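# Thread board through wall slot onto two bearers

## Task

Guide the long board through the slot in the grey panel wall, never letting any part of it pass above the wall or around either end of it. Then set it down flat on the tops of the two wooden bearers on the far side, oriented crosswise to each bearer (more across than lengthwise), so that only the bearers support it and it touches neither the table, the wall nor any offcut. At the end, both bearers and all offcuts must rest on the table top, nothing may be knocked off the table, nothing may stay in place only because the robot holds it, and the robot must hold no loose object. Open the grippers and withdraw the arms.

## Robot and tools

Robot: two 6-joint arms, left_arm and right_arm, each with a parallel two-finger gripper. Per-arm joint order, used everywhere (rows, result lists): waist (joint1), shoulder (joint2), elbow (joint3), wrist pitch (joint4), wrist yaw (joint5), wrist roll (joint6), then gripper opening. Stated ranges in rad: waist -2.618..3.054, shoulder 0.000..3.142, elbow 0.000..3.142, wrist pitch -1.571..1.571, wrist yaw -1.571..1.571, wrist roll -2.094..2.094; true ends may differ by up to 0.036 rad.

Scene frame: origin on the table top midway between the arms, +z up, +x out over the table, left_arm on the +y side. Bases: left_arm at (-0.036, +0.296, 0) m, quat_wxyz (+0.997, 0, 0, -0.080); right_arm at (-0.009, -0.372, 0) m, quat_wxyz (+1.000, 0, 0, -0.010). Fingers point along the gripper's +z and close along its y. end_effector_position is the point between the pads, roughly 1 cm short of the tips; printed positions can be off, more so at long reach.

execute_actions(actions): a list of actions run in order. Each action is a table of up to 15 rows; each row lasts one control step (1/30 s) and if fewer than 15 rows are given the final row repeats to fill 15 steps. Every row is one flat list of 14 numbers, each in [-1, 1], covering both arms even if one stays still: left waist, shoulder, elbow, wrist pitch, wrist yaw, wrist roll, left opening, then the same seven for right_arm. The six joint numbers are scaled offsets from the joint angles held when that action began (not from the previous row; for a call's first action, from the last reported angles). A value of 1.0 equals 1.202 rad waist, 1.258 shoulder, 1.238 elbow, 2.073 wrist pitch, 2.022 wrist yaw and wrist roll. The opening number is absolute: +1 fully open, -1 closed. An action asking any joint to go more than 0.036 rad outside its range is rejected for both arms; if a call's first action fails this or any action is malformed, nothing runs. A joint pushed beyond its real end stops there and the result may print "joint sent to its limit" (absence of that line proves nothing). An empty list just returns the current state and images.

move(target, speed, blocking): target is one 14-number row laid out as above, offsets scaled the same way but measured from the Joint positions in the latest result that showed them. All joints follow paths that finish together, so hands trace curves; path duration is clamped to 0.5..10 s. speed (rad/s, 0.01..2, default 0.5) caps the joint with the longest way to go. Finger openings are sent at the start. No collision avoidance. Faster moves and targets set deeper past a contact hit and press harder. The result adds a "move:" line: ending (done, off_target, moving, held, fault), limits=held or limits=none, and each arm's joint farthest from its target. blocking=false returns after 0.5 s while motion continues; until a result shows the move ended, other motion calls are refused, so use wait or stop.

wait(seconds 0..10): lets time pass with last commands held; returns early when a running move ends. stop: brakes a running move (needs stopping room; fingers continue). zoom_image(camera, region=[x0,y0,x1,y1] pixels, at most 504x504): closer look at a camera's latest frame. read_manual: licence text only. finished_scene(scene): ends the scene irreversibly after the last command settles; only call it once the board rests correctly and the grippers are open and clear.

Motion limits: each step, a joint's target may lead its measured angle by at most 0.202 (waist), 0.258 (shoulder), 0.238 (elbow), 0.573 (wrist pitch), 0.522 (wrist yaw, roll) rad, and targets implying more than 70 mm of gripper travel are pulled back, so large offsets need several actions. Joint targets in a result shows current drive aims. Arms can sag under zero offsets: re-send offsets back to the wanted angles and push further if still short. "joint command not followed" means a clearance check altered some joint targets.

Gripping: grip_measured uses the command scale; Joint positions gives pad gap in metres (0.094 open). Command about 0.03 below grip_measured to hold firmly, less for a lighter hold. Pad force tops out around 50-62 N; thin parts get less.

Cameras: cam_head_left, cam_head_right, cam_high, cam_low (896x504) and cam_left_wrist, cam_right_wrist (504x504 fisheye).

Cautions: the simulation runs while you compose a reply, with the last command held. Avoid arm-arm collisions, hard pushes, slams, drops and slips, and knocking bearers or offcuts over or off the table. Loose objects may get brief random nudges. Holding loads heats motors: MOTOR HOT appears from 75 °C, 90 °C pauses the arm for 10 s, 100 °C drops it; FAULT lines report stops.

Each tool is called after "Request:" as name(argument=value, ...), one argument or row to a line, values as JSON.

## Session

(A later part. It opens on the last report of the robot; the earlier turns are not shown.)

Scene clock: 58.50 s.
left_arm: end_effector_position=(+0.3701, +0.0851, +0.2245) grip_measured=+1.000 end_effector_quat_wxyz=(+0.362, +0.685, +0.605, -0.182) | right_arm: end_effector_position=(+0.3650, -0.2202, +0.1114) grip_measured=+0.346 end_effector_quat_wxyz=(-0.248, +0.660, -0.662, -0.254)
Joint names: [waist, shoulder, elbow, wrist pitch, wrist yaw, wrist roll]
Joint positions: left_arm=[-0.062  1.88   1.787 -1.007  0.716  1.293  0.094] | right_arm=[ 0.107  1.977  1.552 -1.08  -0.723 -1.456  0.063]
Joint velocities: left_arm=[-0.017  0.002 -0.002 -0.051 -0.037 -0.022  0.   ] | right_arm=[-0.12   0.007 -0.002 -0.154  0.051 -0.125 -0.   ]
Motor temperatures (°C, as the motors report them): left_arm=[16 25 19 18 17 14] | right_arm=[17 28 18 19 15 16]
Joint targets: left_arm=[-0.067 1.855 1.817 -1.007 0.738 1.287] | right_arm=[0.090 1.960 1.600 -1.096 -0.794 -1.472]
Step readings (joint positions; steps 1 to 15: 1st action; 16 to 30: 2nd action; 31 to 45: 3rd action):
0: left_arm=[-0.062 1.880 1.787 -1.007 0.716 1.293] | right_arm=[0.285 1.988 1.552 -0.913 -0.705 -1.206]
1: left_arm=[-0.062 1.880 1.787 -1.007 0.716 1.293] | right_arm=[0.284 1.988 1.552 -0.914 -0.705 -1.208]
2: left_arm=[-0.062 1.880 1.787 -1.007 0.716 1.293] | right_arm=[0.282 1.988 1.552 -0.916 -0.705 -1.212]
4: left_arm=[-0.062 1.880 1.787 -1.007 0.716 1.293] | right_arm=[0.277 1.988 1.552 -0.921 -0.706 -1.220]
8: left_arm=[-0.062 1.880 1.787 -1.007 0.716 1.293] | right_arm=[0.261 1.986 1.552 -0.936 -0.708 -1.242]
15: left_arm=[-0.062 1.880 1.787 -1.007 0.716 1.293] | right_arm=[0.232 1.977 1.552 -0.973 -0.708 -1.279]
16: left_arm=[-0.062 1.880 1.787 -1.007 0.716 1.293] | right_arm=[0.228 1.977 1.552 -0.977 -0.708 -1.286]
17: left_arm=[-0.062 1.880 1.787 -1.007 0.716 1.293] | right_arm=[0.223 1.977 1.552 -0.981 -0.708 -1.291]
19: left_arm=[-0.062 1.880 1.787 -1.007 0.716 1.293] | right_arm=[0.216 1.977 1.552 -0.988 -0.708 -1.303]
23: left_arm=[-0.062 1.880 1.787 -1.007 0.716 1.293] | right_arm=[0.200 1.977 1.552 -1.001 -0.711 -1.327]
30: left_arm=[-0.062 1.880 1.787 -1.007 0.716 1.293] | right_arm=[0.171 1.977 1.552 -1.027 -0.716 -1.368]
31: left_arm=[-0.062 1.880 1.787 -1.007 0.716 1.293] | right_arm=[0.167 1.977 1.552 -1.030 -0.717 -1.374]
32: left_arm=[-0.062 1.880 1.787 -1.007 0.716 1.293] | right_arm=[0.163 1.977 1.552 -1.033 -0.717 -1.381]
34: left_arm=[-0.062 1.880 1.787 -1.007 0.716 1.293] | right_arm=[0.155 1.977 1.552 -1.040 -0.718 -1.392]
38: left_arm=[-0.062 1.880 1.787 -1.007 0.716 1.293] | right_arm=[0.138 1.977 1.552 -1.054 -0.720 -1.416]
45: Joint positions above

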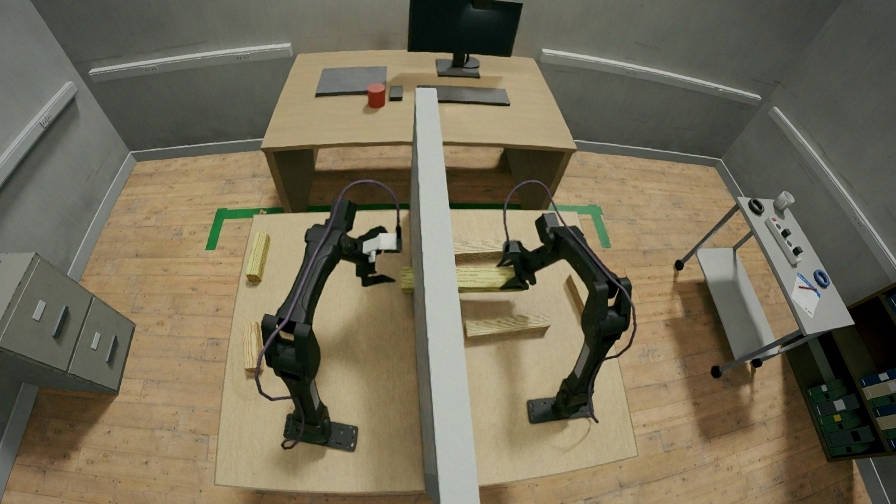

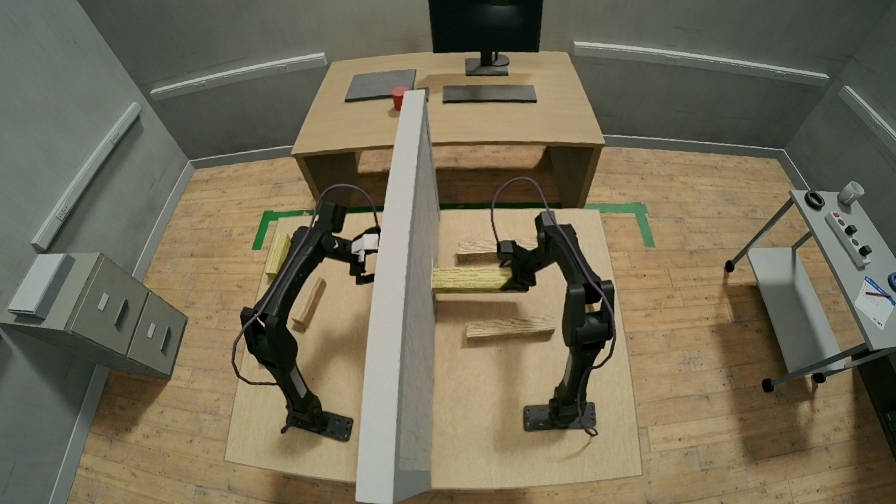

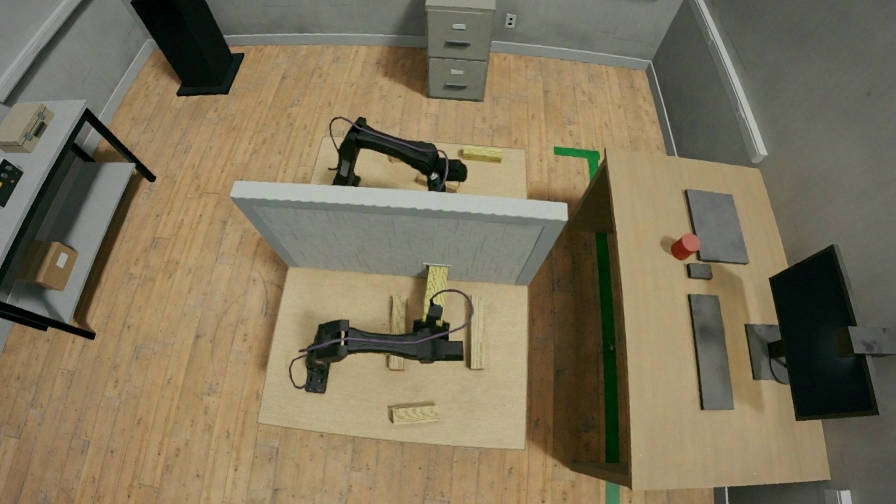

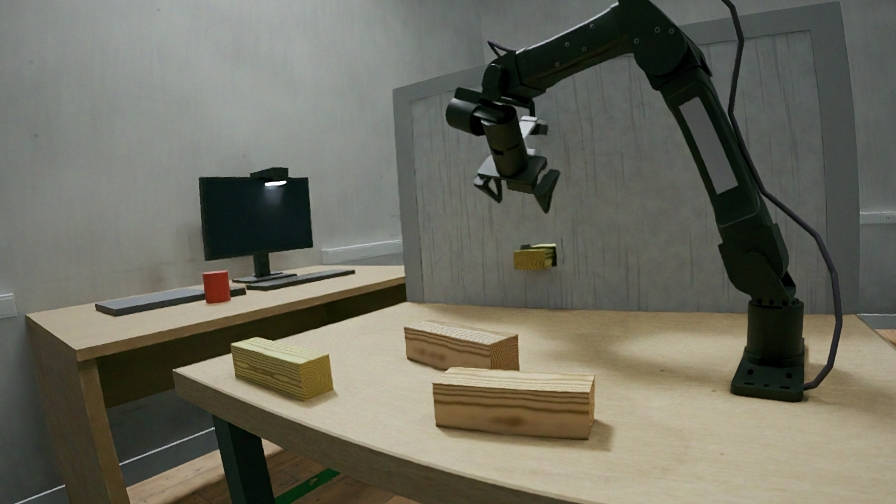

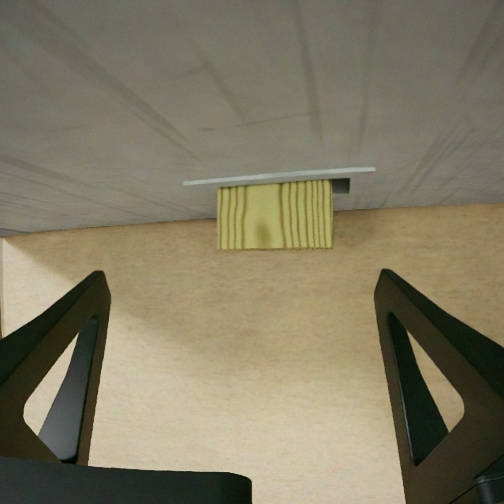

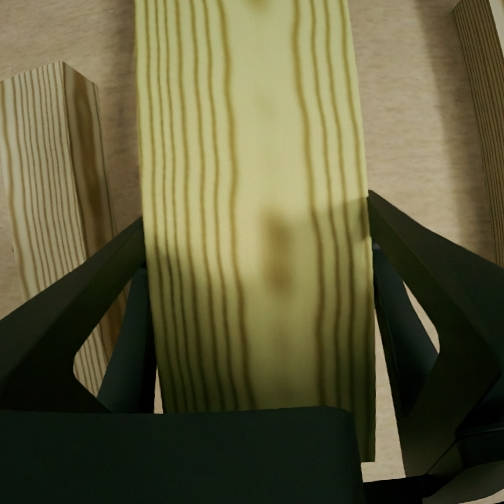

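Request:
execute_actions(
  actions=[
    [[-0.004,-0.02,0.024,0.0,0.011,-0.003,1.0,-0.0262,-0.0024,0.0507,-0.0160,-0.0371,-0.0149,-0.3],[-0.004,-0.02,0.024,0.0,0.011,-0.003,1.0,-0.0262,-0.0024,0.0507,-0.0160,-0.0371,-0.0149,-0.3],[-0.004,-0.02,0.024,0.0,0.011,-0.003,1.0,-0.0262,-0.0024,0.0507,-0.0160,-0.0371,-0.0149,-0.3],[-0.004,-0.02,0.024,0.0,0.011,-0.003,1.0,-0.0383,-0.0008,0.0546,-0.0227,-0.0371,-0.0224,-0.3],[-0.004,-0.02,0.024,0.0,0.011,-0.003,1.0,-0.0383,-0.0008,0.0546,-0.0227,-0.0371,-0.0224,-0.3],[-0.004,-0.02,0.024,0.0,0.011,-0.003,1.0,-0.0383,-0.0008,0.0546,-0.0227,-0.0371,-0.0224,-0.3],[-0.004,-0.02,0.024,0.0,0.011,-0.003,1.0,-0.0504,0.0007,0.0584,-0.0295,-0.0371,-0.0300,-0.3],[-0.004,-0.02,0.024,0.0,0.011,-0.003,1.0,-0.0504,0.0007,0.0584,-0.0295,-0.0371,-0.0300,-0.3],[-0.004,-0.02,0.024,0.0,0.011,-0.003,1.0,-0.0504,0.0007,0.0584,-0.0295,-0.0371,-0.0300,-0.3],[-0.004,-0.02,0.024,0.0,0.011,-0.003,1.0,-0.0625,0.0023,0.0623,-0.0362,-0.0371,-0.0375,-0.3],[-0.004,-0.02,0.024,0.0,0.011,-0.003,1.0,-0.0625,0.0023,0.0623,-0.0362,-0.0371,-0.0375,-0.3],[-0.004,-0.02,0.024,0.0,0.011,-0.003,1.0,-0.0625,0.0023,0.0623,-0.0362,-0.0371,-0.0375,-0.3],[-0.004,-0.02,0.024,0.0,0.011,-0.003,1.0,-0.0746,0.0039,0.0662,-0.0430,-0.0371,-0.0450,-0.3]],
    [[-0.004,-0.02,0.024,0.0,0.011,-0.003,1.0,-0.0252,-0.0013,0.0507,-0.0173,-0.0371,-0.0160,-0.3],[-0.004,-0.02,0.024,0.0,0.011,-0.003,1.0,-0.0252,-0.0013,0.0507,-0.0173,-0.0371,-0.0160,-0.3],[-0.004,-0.02,0.024,0.0,0.011,-0.003,1.0,-0.0252,-0.0013,0.0507,-0.0173,-0.0371,-0.0160,-0.3],[-0.004,-0.02,0.024,0.0,0.011,-0.003,1.0,-0.0362,0.0014,0.0546,-0.0235,-0.0371,-0.0246,-0.3],[-0.004,-0.02,0.024,0.0,0.011,-0.003,1.0,-0.0362,0.0014,0.0546,-0.0235,-0.0371,-0.0246,-0.3],[-0.004,-0.02,0.024,0.0,0.011,-0.003,1.0,-0.0362,0.0014,0.0546,-0.0235,-0.0371,-0.0246,-0.3],[-0.004,-0.02,0.024,0.0,0.011,-0.003,1.0,-0.0473,0.0041,0.0584,-0.0296,-0.0371,-0.0332,-0.3],[-0.004,-0.02,0.024,0.0,0.011,-0.003,1.0,-0.0473,0.0041,0.0584,-0.0296,-0.0371,-0.0332,-0.3],[-0.004,-0.02,0.024,0.0,0.011,-0.003,1.0,-0.0473,0.0041,0.0584,-0.0296,-0.0371,-0.0332,-0.3],[-0.004,-0.02,0.024,0.0,0.011,-0.003,1.0,-0.0583,0.0068,0.0623,-0.0358,-0.0371,-0.0418,-0.3],[-0.004,-0.02,0.024,0.0,0.011,-0.003,1.0,-0.0583,0.0068,0.0623,-0.0358,-0.0371,-0.0418,-0.3],[-0.004,-0.02,0.024,0.0,0.011,-0.003,1.0,-0.0583,0.0068,0.0623,-0.0358,-0.0371,-0.0418,-0.3],[-0.004,-0.02,0.024,0.0,0.011,-0.003,1.0,-0.0694,0.0095,0.0662,-0.0420,-0.0371,-0.0504,-0.3]],
  ],
)

Scene clock: 60.83 s.
left_arm: end_effector_position=(+0.3701, +0.0851, +0.2245) grip_measured=+1.000 end_effector_quat_wxyz=(+0.362, +0.685, +0.605, -0.182) | right_arm: end_effector_position=(+0.3664, -0.2723, +0.1194) grip_measured=+0.346 end_effector_quat_wxyz=(-0.244, +0.667, -0.660, -0.245)
Joint names: [waist, shoulder, elbow, wrist pitch, wrist yaw, wrist roll]
Joint positions: left_arm=[-0.062  1.88   1.787 -1.007  0.716  1.293  0.094] | right_arm=[-0.025  2.     1.627 -1.243 -0.706 -1.644  0.063]
Joint velocities: left_arm=[-0.002 -0.002 -0.007  0.022 -0.051 -0.051  0.   ] | right_arm=[-0.1    0.032  0.022 -0.139 -0.022 -0.095 -0.   ]
Motor temperatures (°C, as the motors report them): left_arm=[16 25 19 18 17 14] | right_arm=[17 28 18 19 15 16]
Joint targets: left_arm=[-0.067 1.855 1.817 -1.007 0.738 1.287] | right_arm=[-0.043 1.997 1.671 -1.255 -0.792 -1.651]
Step readings (joint positions; steps 1 to 15: 1st action; 16 to 30: 2nd action):
0: left_arm=[-0.062 1.880 1.787 -1.007 0.716 1.293] | right_arm=[0.101 1.977 1.552 -1.086 -0.723 -1.467]
1: left_arm=[-0.062 1.880 1.787 -1.007 0.716 1.293] | right_arm=[0.099 1.978 1.557 -1.090 -0.723 -1.469]
2: left_arm=[-0.062 1.880 1.787 -1.007 0.716 1.293] | right_arm=[0.097 1.980 1.563 -1.095 -0.723 -1.474]
4: left_arm=[-0.062 1.880 1.787 -1.007 0.716 1.293] | right_arm=[0.092 1.980 1.572 -1.106 -0.721 -1.484]
8: left_arm=[-0.062 1.880 1.787 -1.007 0.716 1.293] | right_arm=[0.073 1.980 1.578 -1.130 -0.718 -1.508]
15: left_arm=[-0.062 1.880 1.787 -1.007 0.716 1.293] | right_arm=[0.040 1.985 1.589 -1.168 -0.717 -1.550]
16: left_arm=[-0.062 1.880 1.787 -1.007 0.716 1.293] | right_arm=[0.036 1.987 1.593 -1.176 -0.717 -1.557]
17: left_arm=[-0.062 1.880 1.787 -1.007 0.716 1.293] | right_arm=[0.032 1.989 1.599 -1.183 -0.716 -1.564]
19: left_arm=[-0.062 1.880 1.787 -1.007 0.716 1.293] | right_arm=[0.024 1.990 1.607 -1.194 -0.713 -1.578]
23: left_arm=[-0.062 1.880 1.787 -1.007 0.716 1.293] | right_arm=[0.007 1.991 1.616 -1.214 -0.707 -1.603]
30: Joint positions above

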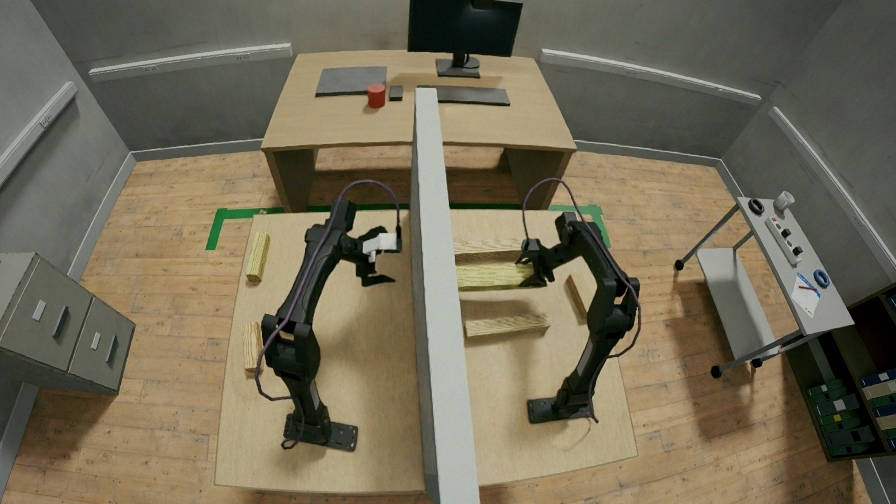

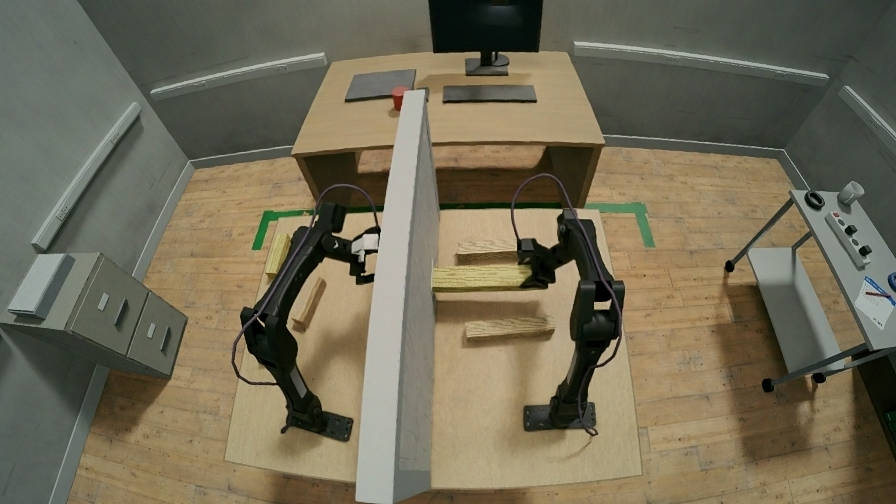

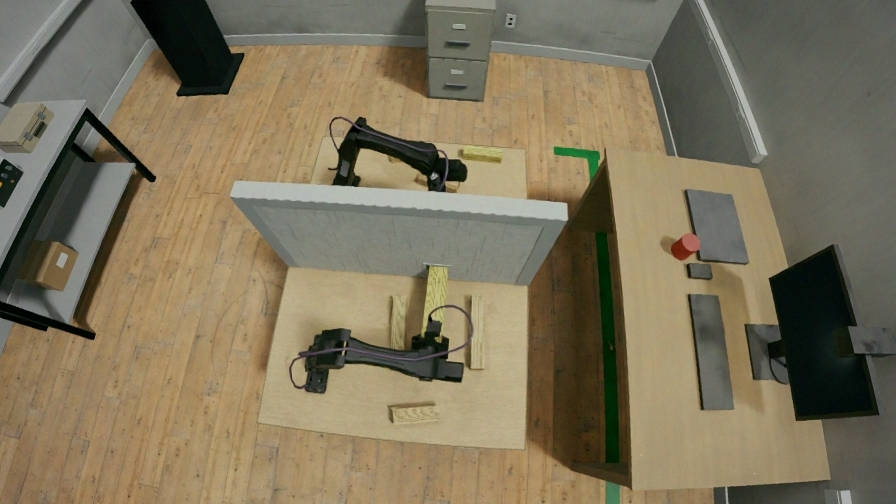

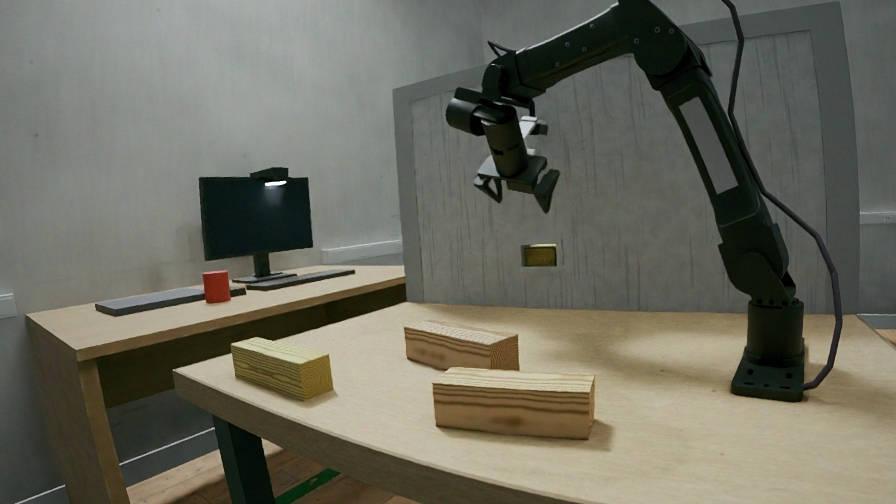

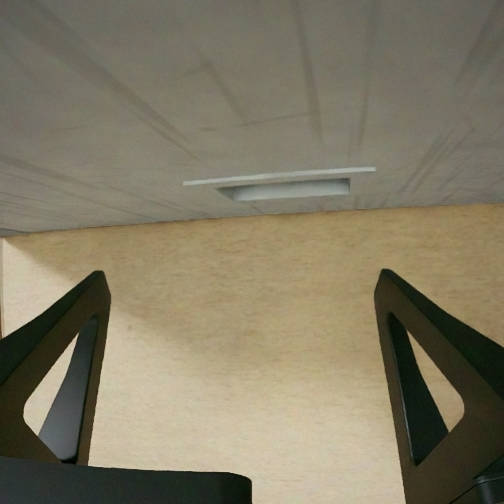

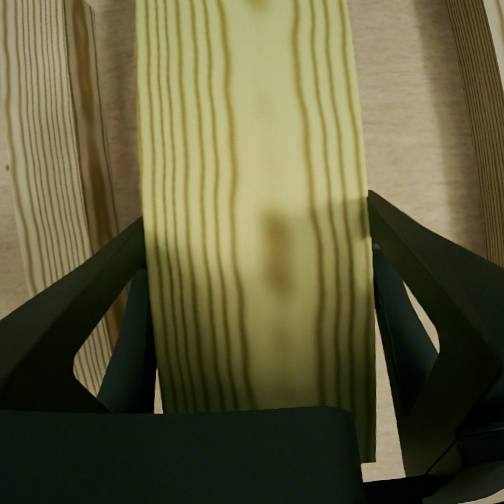

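Request:
execute_actions(
  actions=[
    [[-0.004,-0.02,0.024,0.0,0.011,-0.003,1.0,-0.0271,0.0019,0.0242,-0.0086,-0.0420,-0.0101,-0.3],[-0.004,-0.02,0.024,0.0,0.011,-0.003,1.0,-0.0271,0.0019,0.0242,-0.0086,-0.0420,-0.0101,-0.3],[-0.004,-0.02,0.024,0.0,0.011,-0.003,1.0,-0.0271,0.0019,0.0242,-0.0086,-0.0420,-0.0101,-0.3],[-0.004,-0.02,0.024,0.0,0.011,-0.003,1.0,-0.0393,0.0062,0.0242,-0.0114,-0.0420,-0.0163,-0.3],[-0.004,-0.02,0.024,0.0,0.011,-0.003,1.0,-0.0393,0.0062,0.0242,-0.0114,-0.0420,-0.0163,-0.3],[-0.004,-0.02,0.024,0.0,0.011,-0.003,1.0,-0.0393,0.0062,0.0242,-0.0114,-0.0420,-0.0163,-0.3],[-0.004,-0.02,0.024,0.0,0.011,-0.003,1.0,-0.0514,0.0105,0.0242,-0.0142,-0.0420,-0.0224,-0.3],[-0.004,-0.02,0.024,0.0,0.011,-0.003,1.0,-0.0514,0.0105,0.0242,-0.0142,-0.0420,-0.0224,-0.3],[-0.004,-0.02,0.024,0.0,0.011,-0.003,1.0,-0.0514,0.0105,0.0242,-0.0142,-0.0420,-0.0224,-0.3],[-0.004,-0.02,0.024,0.0,0.011,-0.003,1.0,-0.0636,0.0148,0.0242,-0.0170,-0.0420,-0.0286,-0.3],[-0.004,-0.02,0.024,0.0,0.011,-0.003,1.0,-0.0636,0.0148,0.0242,-0.0170,-0.0420,-0.0286,-0.3],[-0.004,-0.02,0.024,0.0,0.011,-0.003,1.0,-0.0636,0.0148,0.0242,-0.0170,-0.0420,-0.0286,-0.3],[-0.004,-0.02,0.024,0.0,0.011,-0.003,1.0,-0.0757,0.0191,0.0242,-0.0198,-0.0420,-0.0347,-0.3]],
    [[-0.004,-0.02,0.024,0.0,0.011,-0.003,1.0,-0.0258,0.0024,0.0450,-0.0128,-0.0420,-0.0123,-0.3],[-0.004,-0.02,0.024,0.0,0.011,-0.003,1.0,-0.0258,0.0024,0.0450,-0.0128,-0.0420,-0.0123,-0.3],[-0.004,-0.02,0.024,0.0,0.011,-0.003,1.0,-0.0258,0.0024,0.0450,-0.0128,-0.0420,-0.0123,-0.3],[-0.004,-0.02,0.024,0.0,0.011,-0.003,1.0,-0.0366,0.0071,0.0527,-0.0198,-0.0420,-0.0206,-0.3],[-0.004,-0.02,0.024,0.0,0.011,-0.003,1.0,-0.0366,0.0071,0.0527,-0.0198,-0.0420,-0.0206,-0.3],[-0.004,-0.02,0.024,0.0,0.011,-0.003,1.0,-0.0366,0.0071,0.0527,-0.0198,-0.0420,-0.0206,-0.3],[-0.004,-0.02,0.024,0.0,0.011,-0.003,1.0,-0.0475,0.0119,0.0605,-0.0269,-0.0420,-0.0289,-0.3],[-0.004,-0.02,0.024,0.0,0.011,-0.003,1.0,-0.0475,0.0119,0.0605,-0.0269,-0.0420,-0.0289,-0.3],[-0.004,-0.02,0.024,0.0,0.011,-0.003,1.0,-0.0475,0.0119,0.0605,-0.0269,-0.0420,-0.0289,-0.3],[-0.004,-0.02,0.024,0.0,0.011,-0.003,1.0,-0.0583,0.0166,0.0682,-0.0339,-0.0420,-0.0372,-0.3],[-0.004,-0.02,0.024,0.0,0.011,-0.003,1.0,-0.0583,0.0166,0.0682,-0.0339,-0.0420,-0.0372,-0.3],[-0.004,-0.02,0.024,0.0,0.011,-0.003,1.0,-0.0583,0.0166,0.0682,-0.0339,-0.0420,-0.0372,-0.3],[-0.004,-0.02,0.024,0.0,0.011,-0.003,1.0,-0.0691,0.0214,0.0760,-0.0409,-0.0420,-0.0455,-0.3]],
  ],
)

Scene clock: 62.97 s.
left_arm: end_effector_position=(+0.3701, +0.0851, +0.2245) grip_measured=+1.000 end_effector_quat_wxyz=(+0.362, +0.685, +0.605, -0.182) | right_arm: end_effector_position=(+0.3719, -0.3248, +0.1152) grip_measured=+0.346 end_effector_quat_wxyz=(-0.254, +0.660, -0.665, -0.240)
Joint names: [waist, shoulder, elbow, wrist pitch, wrist yaw, wrist roll]
Joint positions: left_arm=[-0.062  1.88   1.787 -1.007  0.716  1.293  0.094] | right_arm=[-0.164  2.053  1.682 -1.33  -0.704 -1.796  0.063]
Joint velocities: left_arm=[ 0.002 -0.012 -0.002 -0.037  0.051 -0.051  0.   ] | right_arm=[-0.125  0.027  0.051 -0.022  0.066 -0.11   0.   ]
Motor temperatures (°C, as the motors report them): left_arm=[16 25 19 19 16 14] | right_arm=[17 28 18 19 15 16]
Joint targets: left_arm=[-0.067 1.855 1.817 -1.007 0.738 1.287] | right_arm=[-0.175 2.050 1.723 -1.369 -0.801 -1.817]
Step readings (joint positions; steps 1 to 15: 1st action; 16 to 30: 2nd action):
0: left_arm=[-0.062 1.880 1.787 -1.007 0.716 1.293] | right_arm=[-0.031 2.001 1.629 -1.250 -0.706 -1.654]
1: left_arm=[-0.062 1.880 1.787 -1.007 0.716 1.293] | right_arm=[-0.033 2.001 1.629 -1.250 -0.706 -1.656]
2: left_arm=[-0.062 1.880 1.787 -1.007 0.716 1.293] | right_arm=[-0.035 2.001 1.629 -1.251 -0.706 -1.658]
4: left_arm=[-0.062 1.880 1.787 -1.007 0.716 1.293] | right_arm=[-0.041 2.002 1.629 -1.256 -0.706 -1.665]
8: left_arm=[-0.062 1.880 1.787 -1.007 0.716 1.293] | right_arm=[-0.060 2.011 1.629 -1.267 -0.708 -1.687]
15: left_arm=[-0.062 1.880 1.787 -1.007 0.716 1.293] | right_arm=[-0.091 2.023 1.629 -1.284 -0.716 -1.725]
16: left_arm=[-0.062 1.880 1.787 -1.007 0.716 1.293] | right_arm=[-0.096 2.026 1.631 -1.290 -0.717 -1.732]
17: left_arm=[-0.062 1.880 1.787 -1.007 0.716 1.293] | right_arm=[-0.100 2.028 1.636 -1.294 -0.718 -1.739]
19: left_arm=[-0.062 1.880 1.787 -1.007 0.716 1.293] | right_arm=[-0.107 2.031 1.643 -1.302 -0.718 -1.752]
23: left_arm=[-0.062 1.880 1.787 -1.007 0.716 1.293] | right_arm=[-0.123 2.038 1.657 -1.322 -0.714 -1.775]
30: Joint positions above

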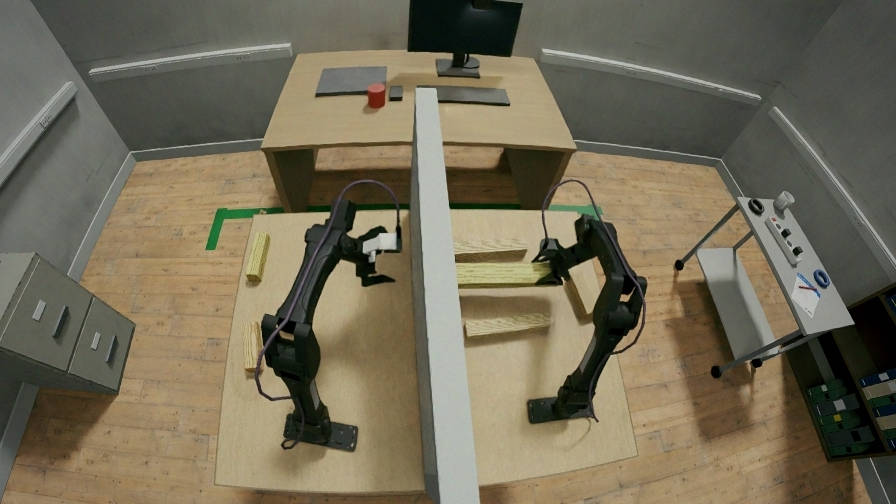

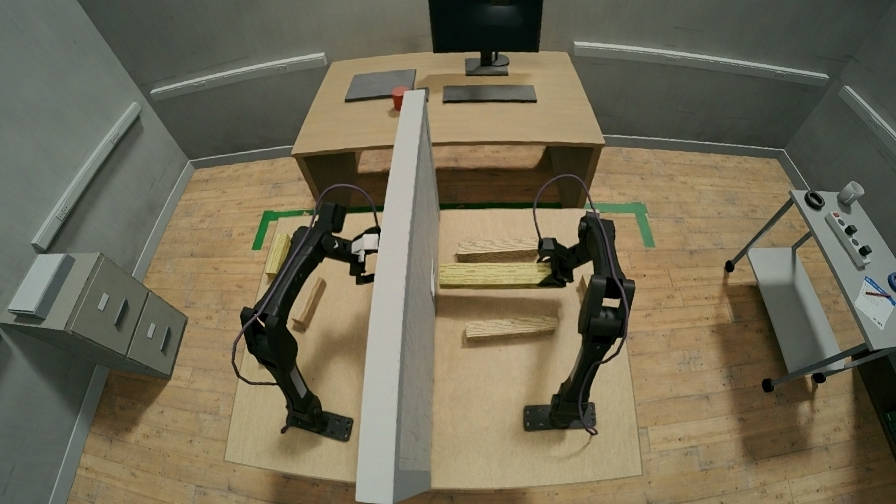

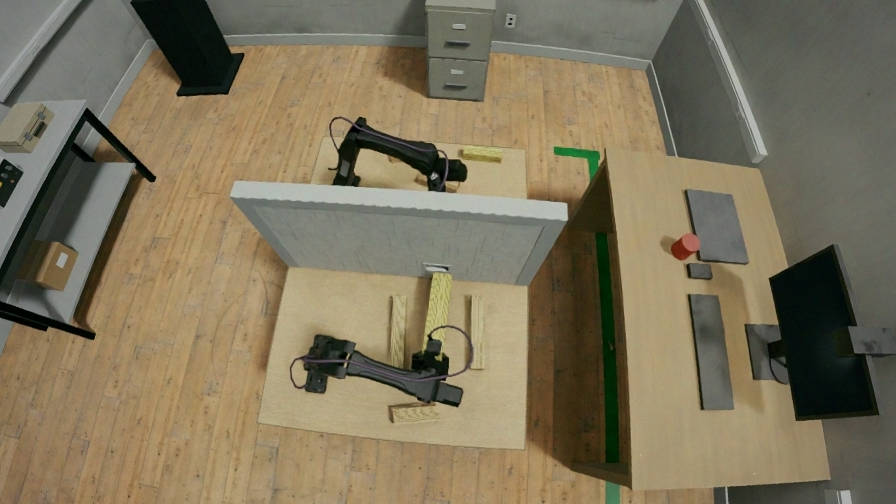

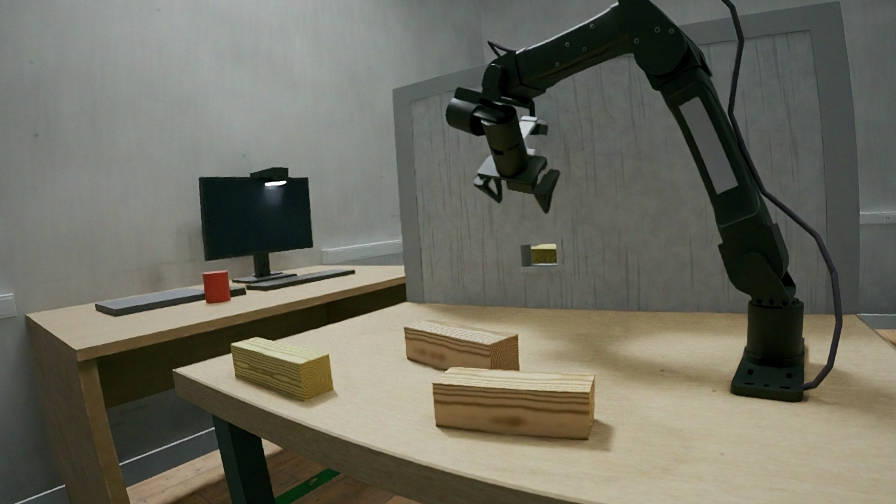

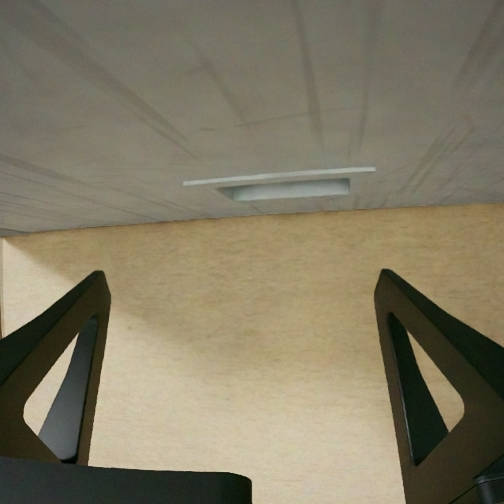

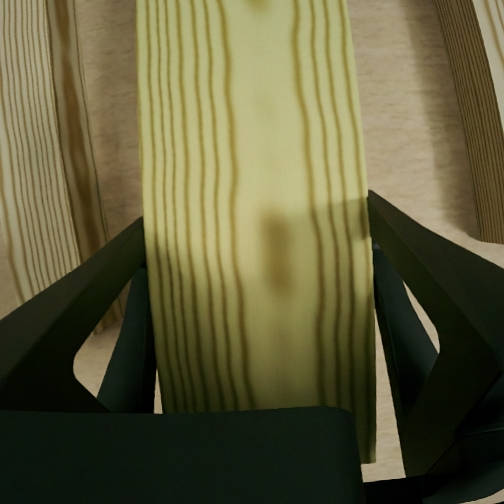

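Request:
move(
  target=[-0.004,-0.02,0.024,0.0,0.011,-0.003,1.0,0.0141,-0.2599,-0.2900,0.1963,-0.0336,0.2562,-0.3],
  speed=0.6,
)

Scene clock: 67.13 s.
left_arm: end_effector_position=(+0.3702, +0.0853, +0.2244) grip_measured=+1.000 end_effector_quat_wxyz=(+0.361, +0.685, +0.606, -0.181) | right_arm: end_effector_position=(+0.3608, -0.3261, +0.1220) grip_measured=+0.345 end_effector_quat_wxyz=(+0.280, -0.520, +0.786, +0.183)
Joint names: [waist, shoulder, elbow, wrist pitch, wrist yaw, wrist roll]
Joint positions: left_arm=[-0.062  1.88   1.787 -1.007  0.715  1.293  0.094] | right_arm=[-0.157  1.762  1.329 -0.955 -0.66  -1.284  0.063]
Joint velocities: left_arm=[-0.012  0.012  0.022 -0.022  0.007 -0.007  0.   ] | right_arm=[ 0.012 -0.012 -0.002  0.051 -0.037  0.022  0.   ]
Motor temperatures (°C, as the motors report them): left_arm=[16 25 19 19 16 14] | right_arm=[17 28 18 18 16 16]
Joint targets: left_arm=[-0.067 1.855 1.817 -1.007 0.738 1.287] | right_arm=[-0.147 1.726 1.323 -0.923 -0.772 -1.278]
move: off_target (left_arm, right_arm); limits=none; left_arm: farthest joint: the elbow, 0.030 radians from its target (0.030 radians at the start); right_arm: farthest joint: the wrist yaw, 0.112 radians from its target (0.071 radians at the start)

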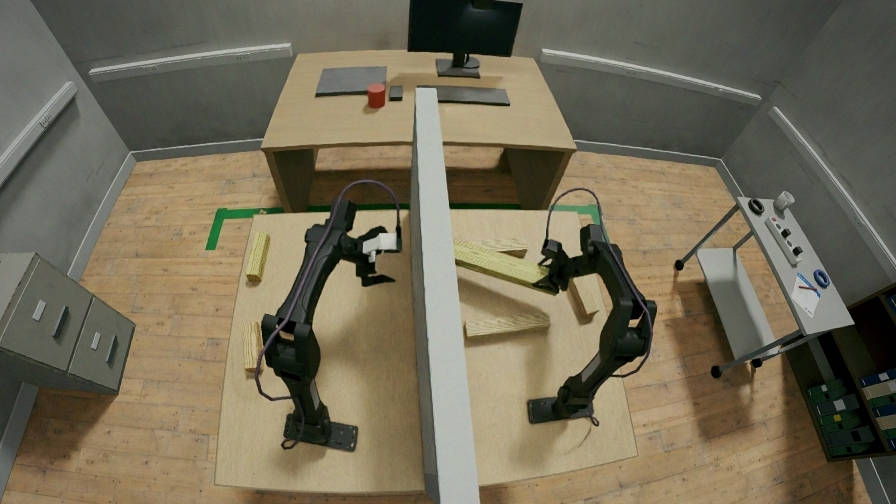

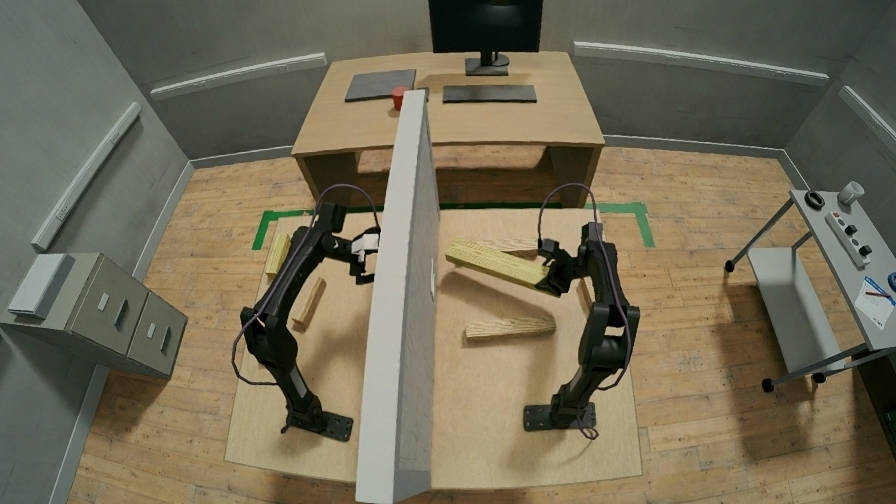

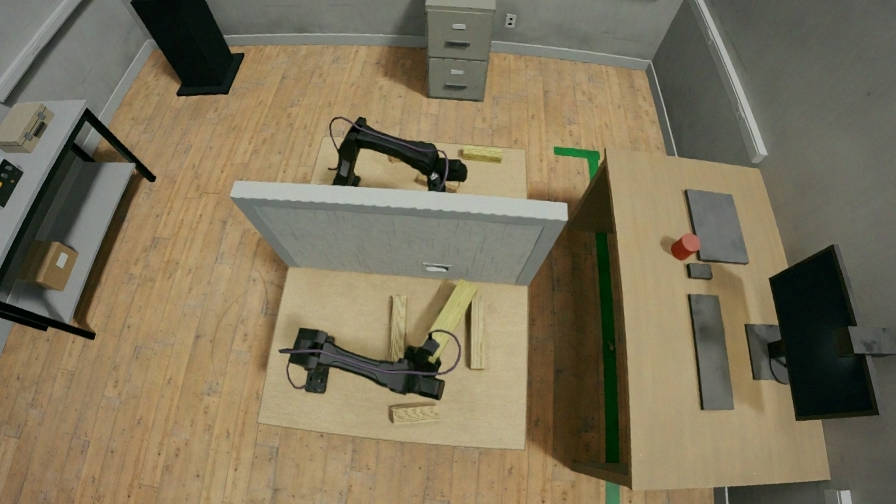

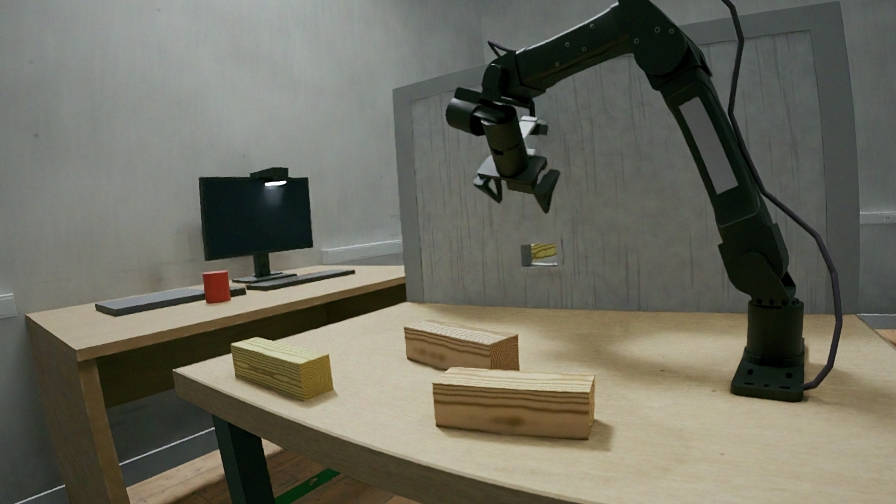

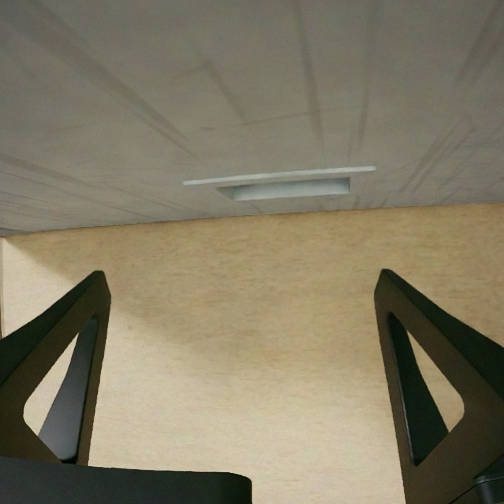

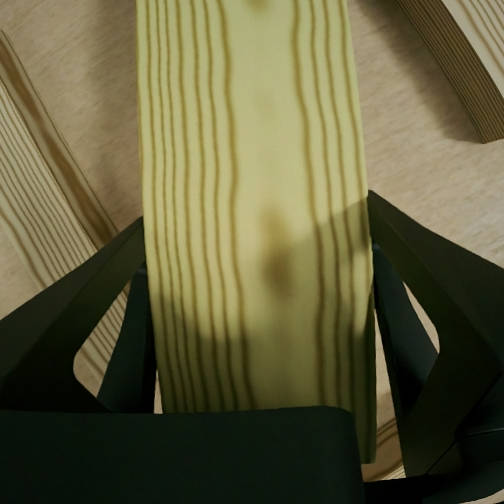

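Request:
move(
  target=[-0.004,-0.02,0.024,0.0,0.011,-0.003,1.0,0.2196,-0.3013,-0.3150,0.2566,0.0865,0.3521,-0.3],
  speed=0.7,
)

Scene clock: 69.23 s.
left_arm: end_effector_position=(+0.3703, +0.0854, +0.2243) grip_measured=+1.000 end_effector_quat_wxyz=(+0.361, +0.686, +0.606, -0.181) | right_arm: end_effector_position=(+0.3348, -0.2677, +0.1233) grip_measured=+0.344 end_effector_quat_wxyz=(+0.318, -0.360, +0.867, +0.134)
Joint names: [waist, shoulder, elbow, wrist pitch, wrist yaw, wrist roll]
Joint positions: left_arm=[-0.062  1.88   1.787 -1.007  0.713  1.293  0.094] | right_arm=[ 0.101  1.422  0.936 -0.512 -0.438 -0.578  0.063]
Joint velocities: left_arm=[-0.022  0.017 -0.017 -0.066  0.037 -0.007  0.   ] | right_arm=[-0.022  0.002 -0.007  0.037 -0.037  0.022  0.001]
Motor temperatures (°C, as the motors report them): left_arm=[16 25 19 19 16 14] | right_arm=[17 27 18 19 16 16]
Joint targets: left_arm=[-0.067 1.855 1.817 -1.007 0.737 1.287] | right_arm=[0.107 1.383 0.938 -0.423 -0.485 -0.572]
move: off_target (left_arm, right_arm); limits=none; left_arm: farthest joint: the elbow, 0.030 radians from its target (0.030 radians at the start); right_arm: farthest joint: the wrist pitch, 0.089 radians from its target (0.532 radians at the start)

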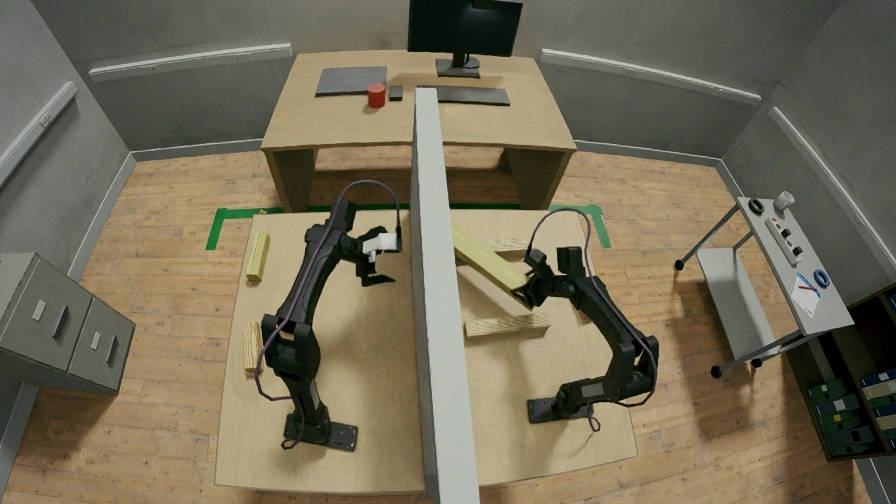

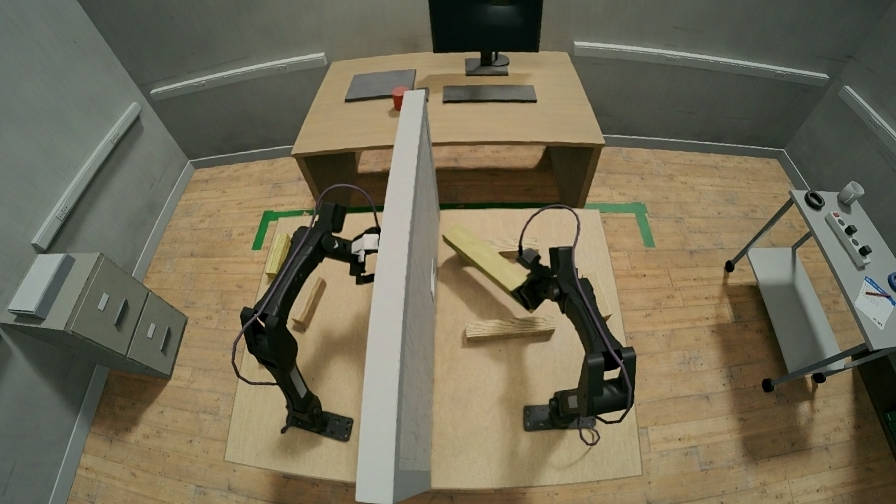

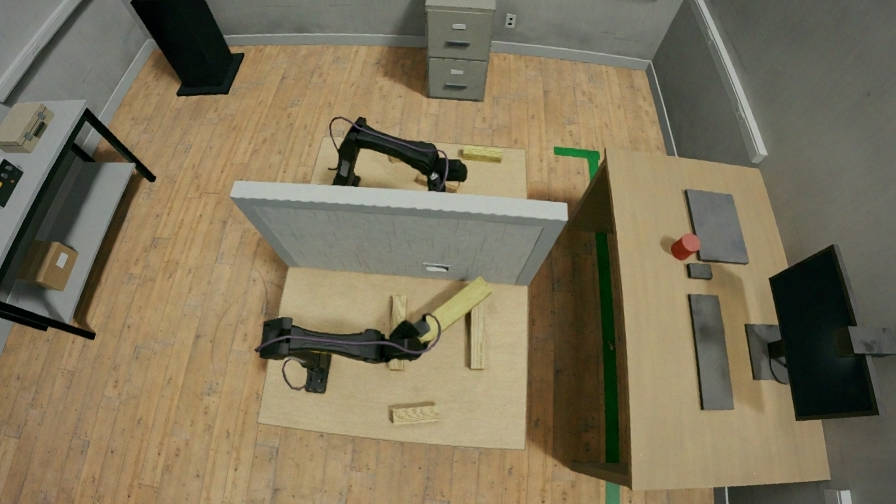

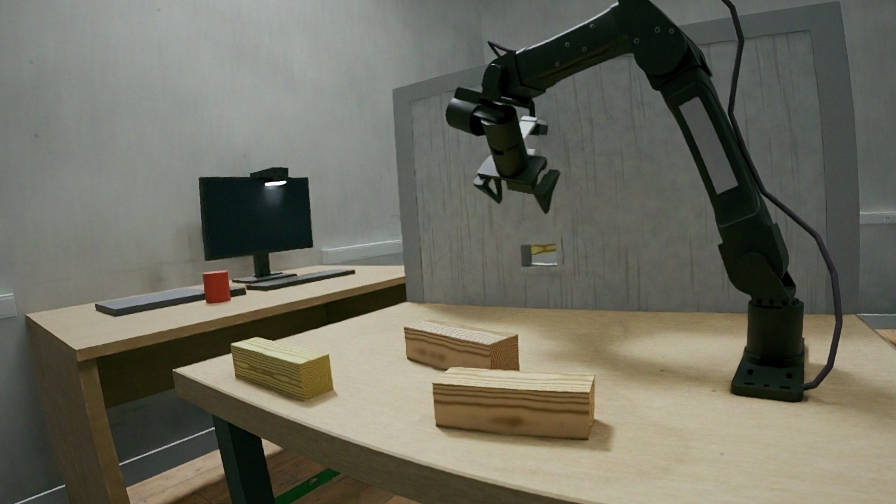

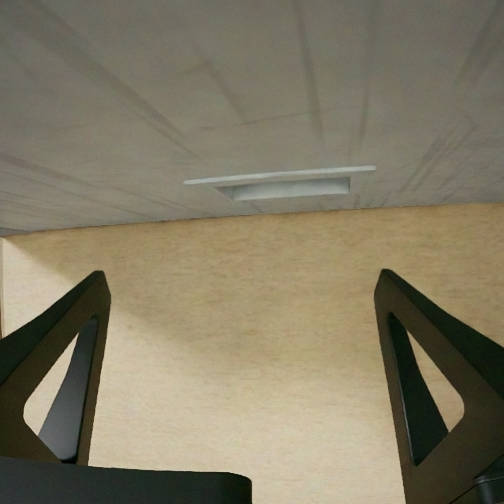

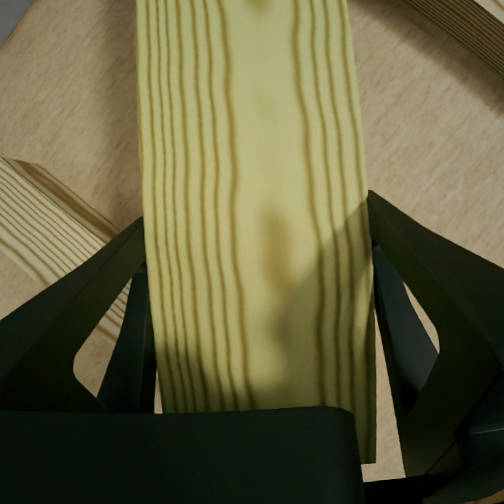

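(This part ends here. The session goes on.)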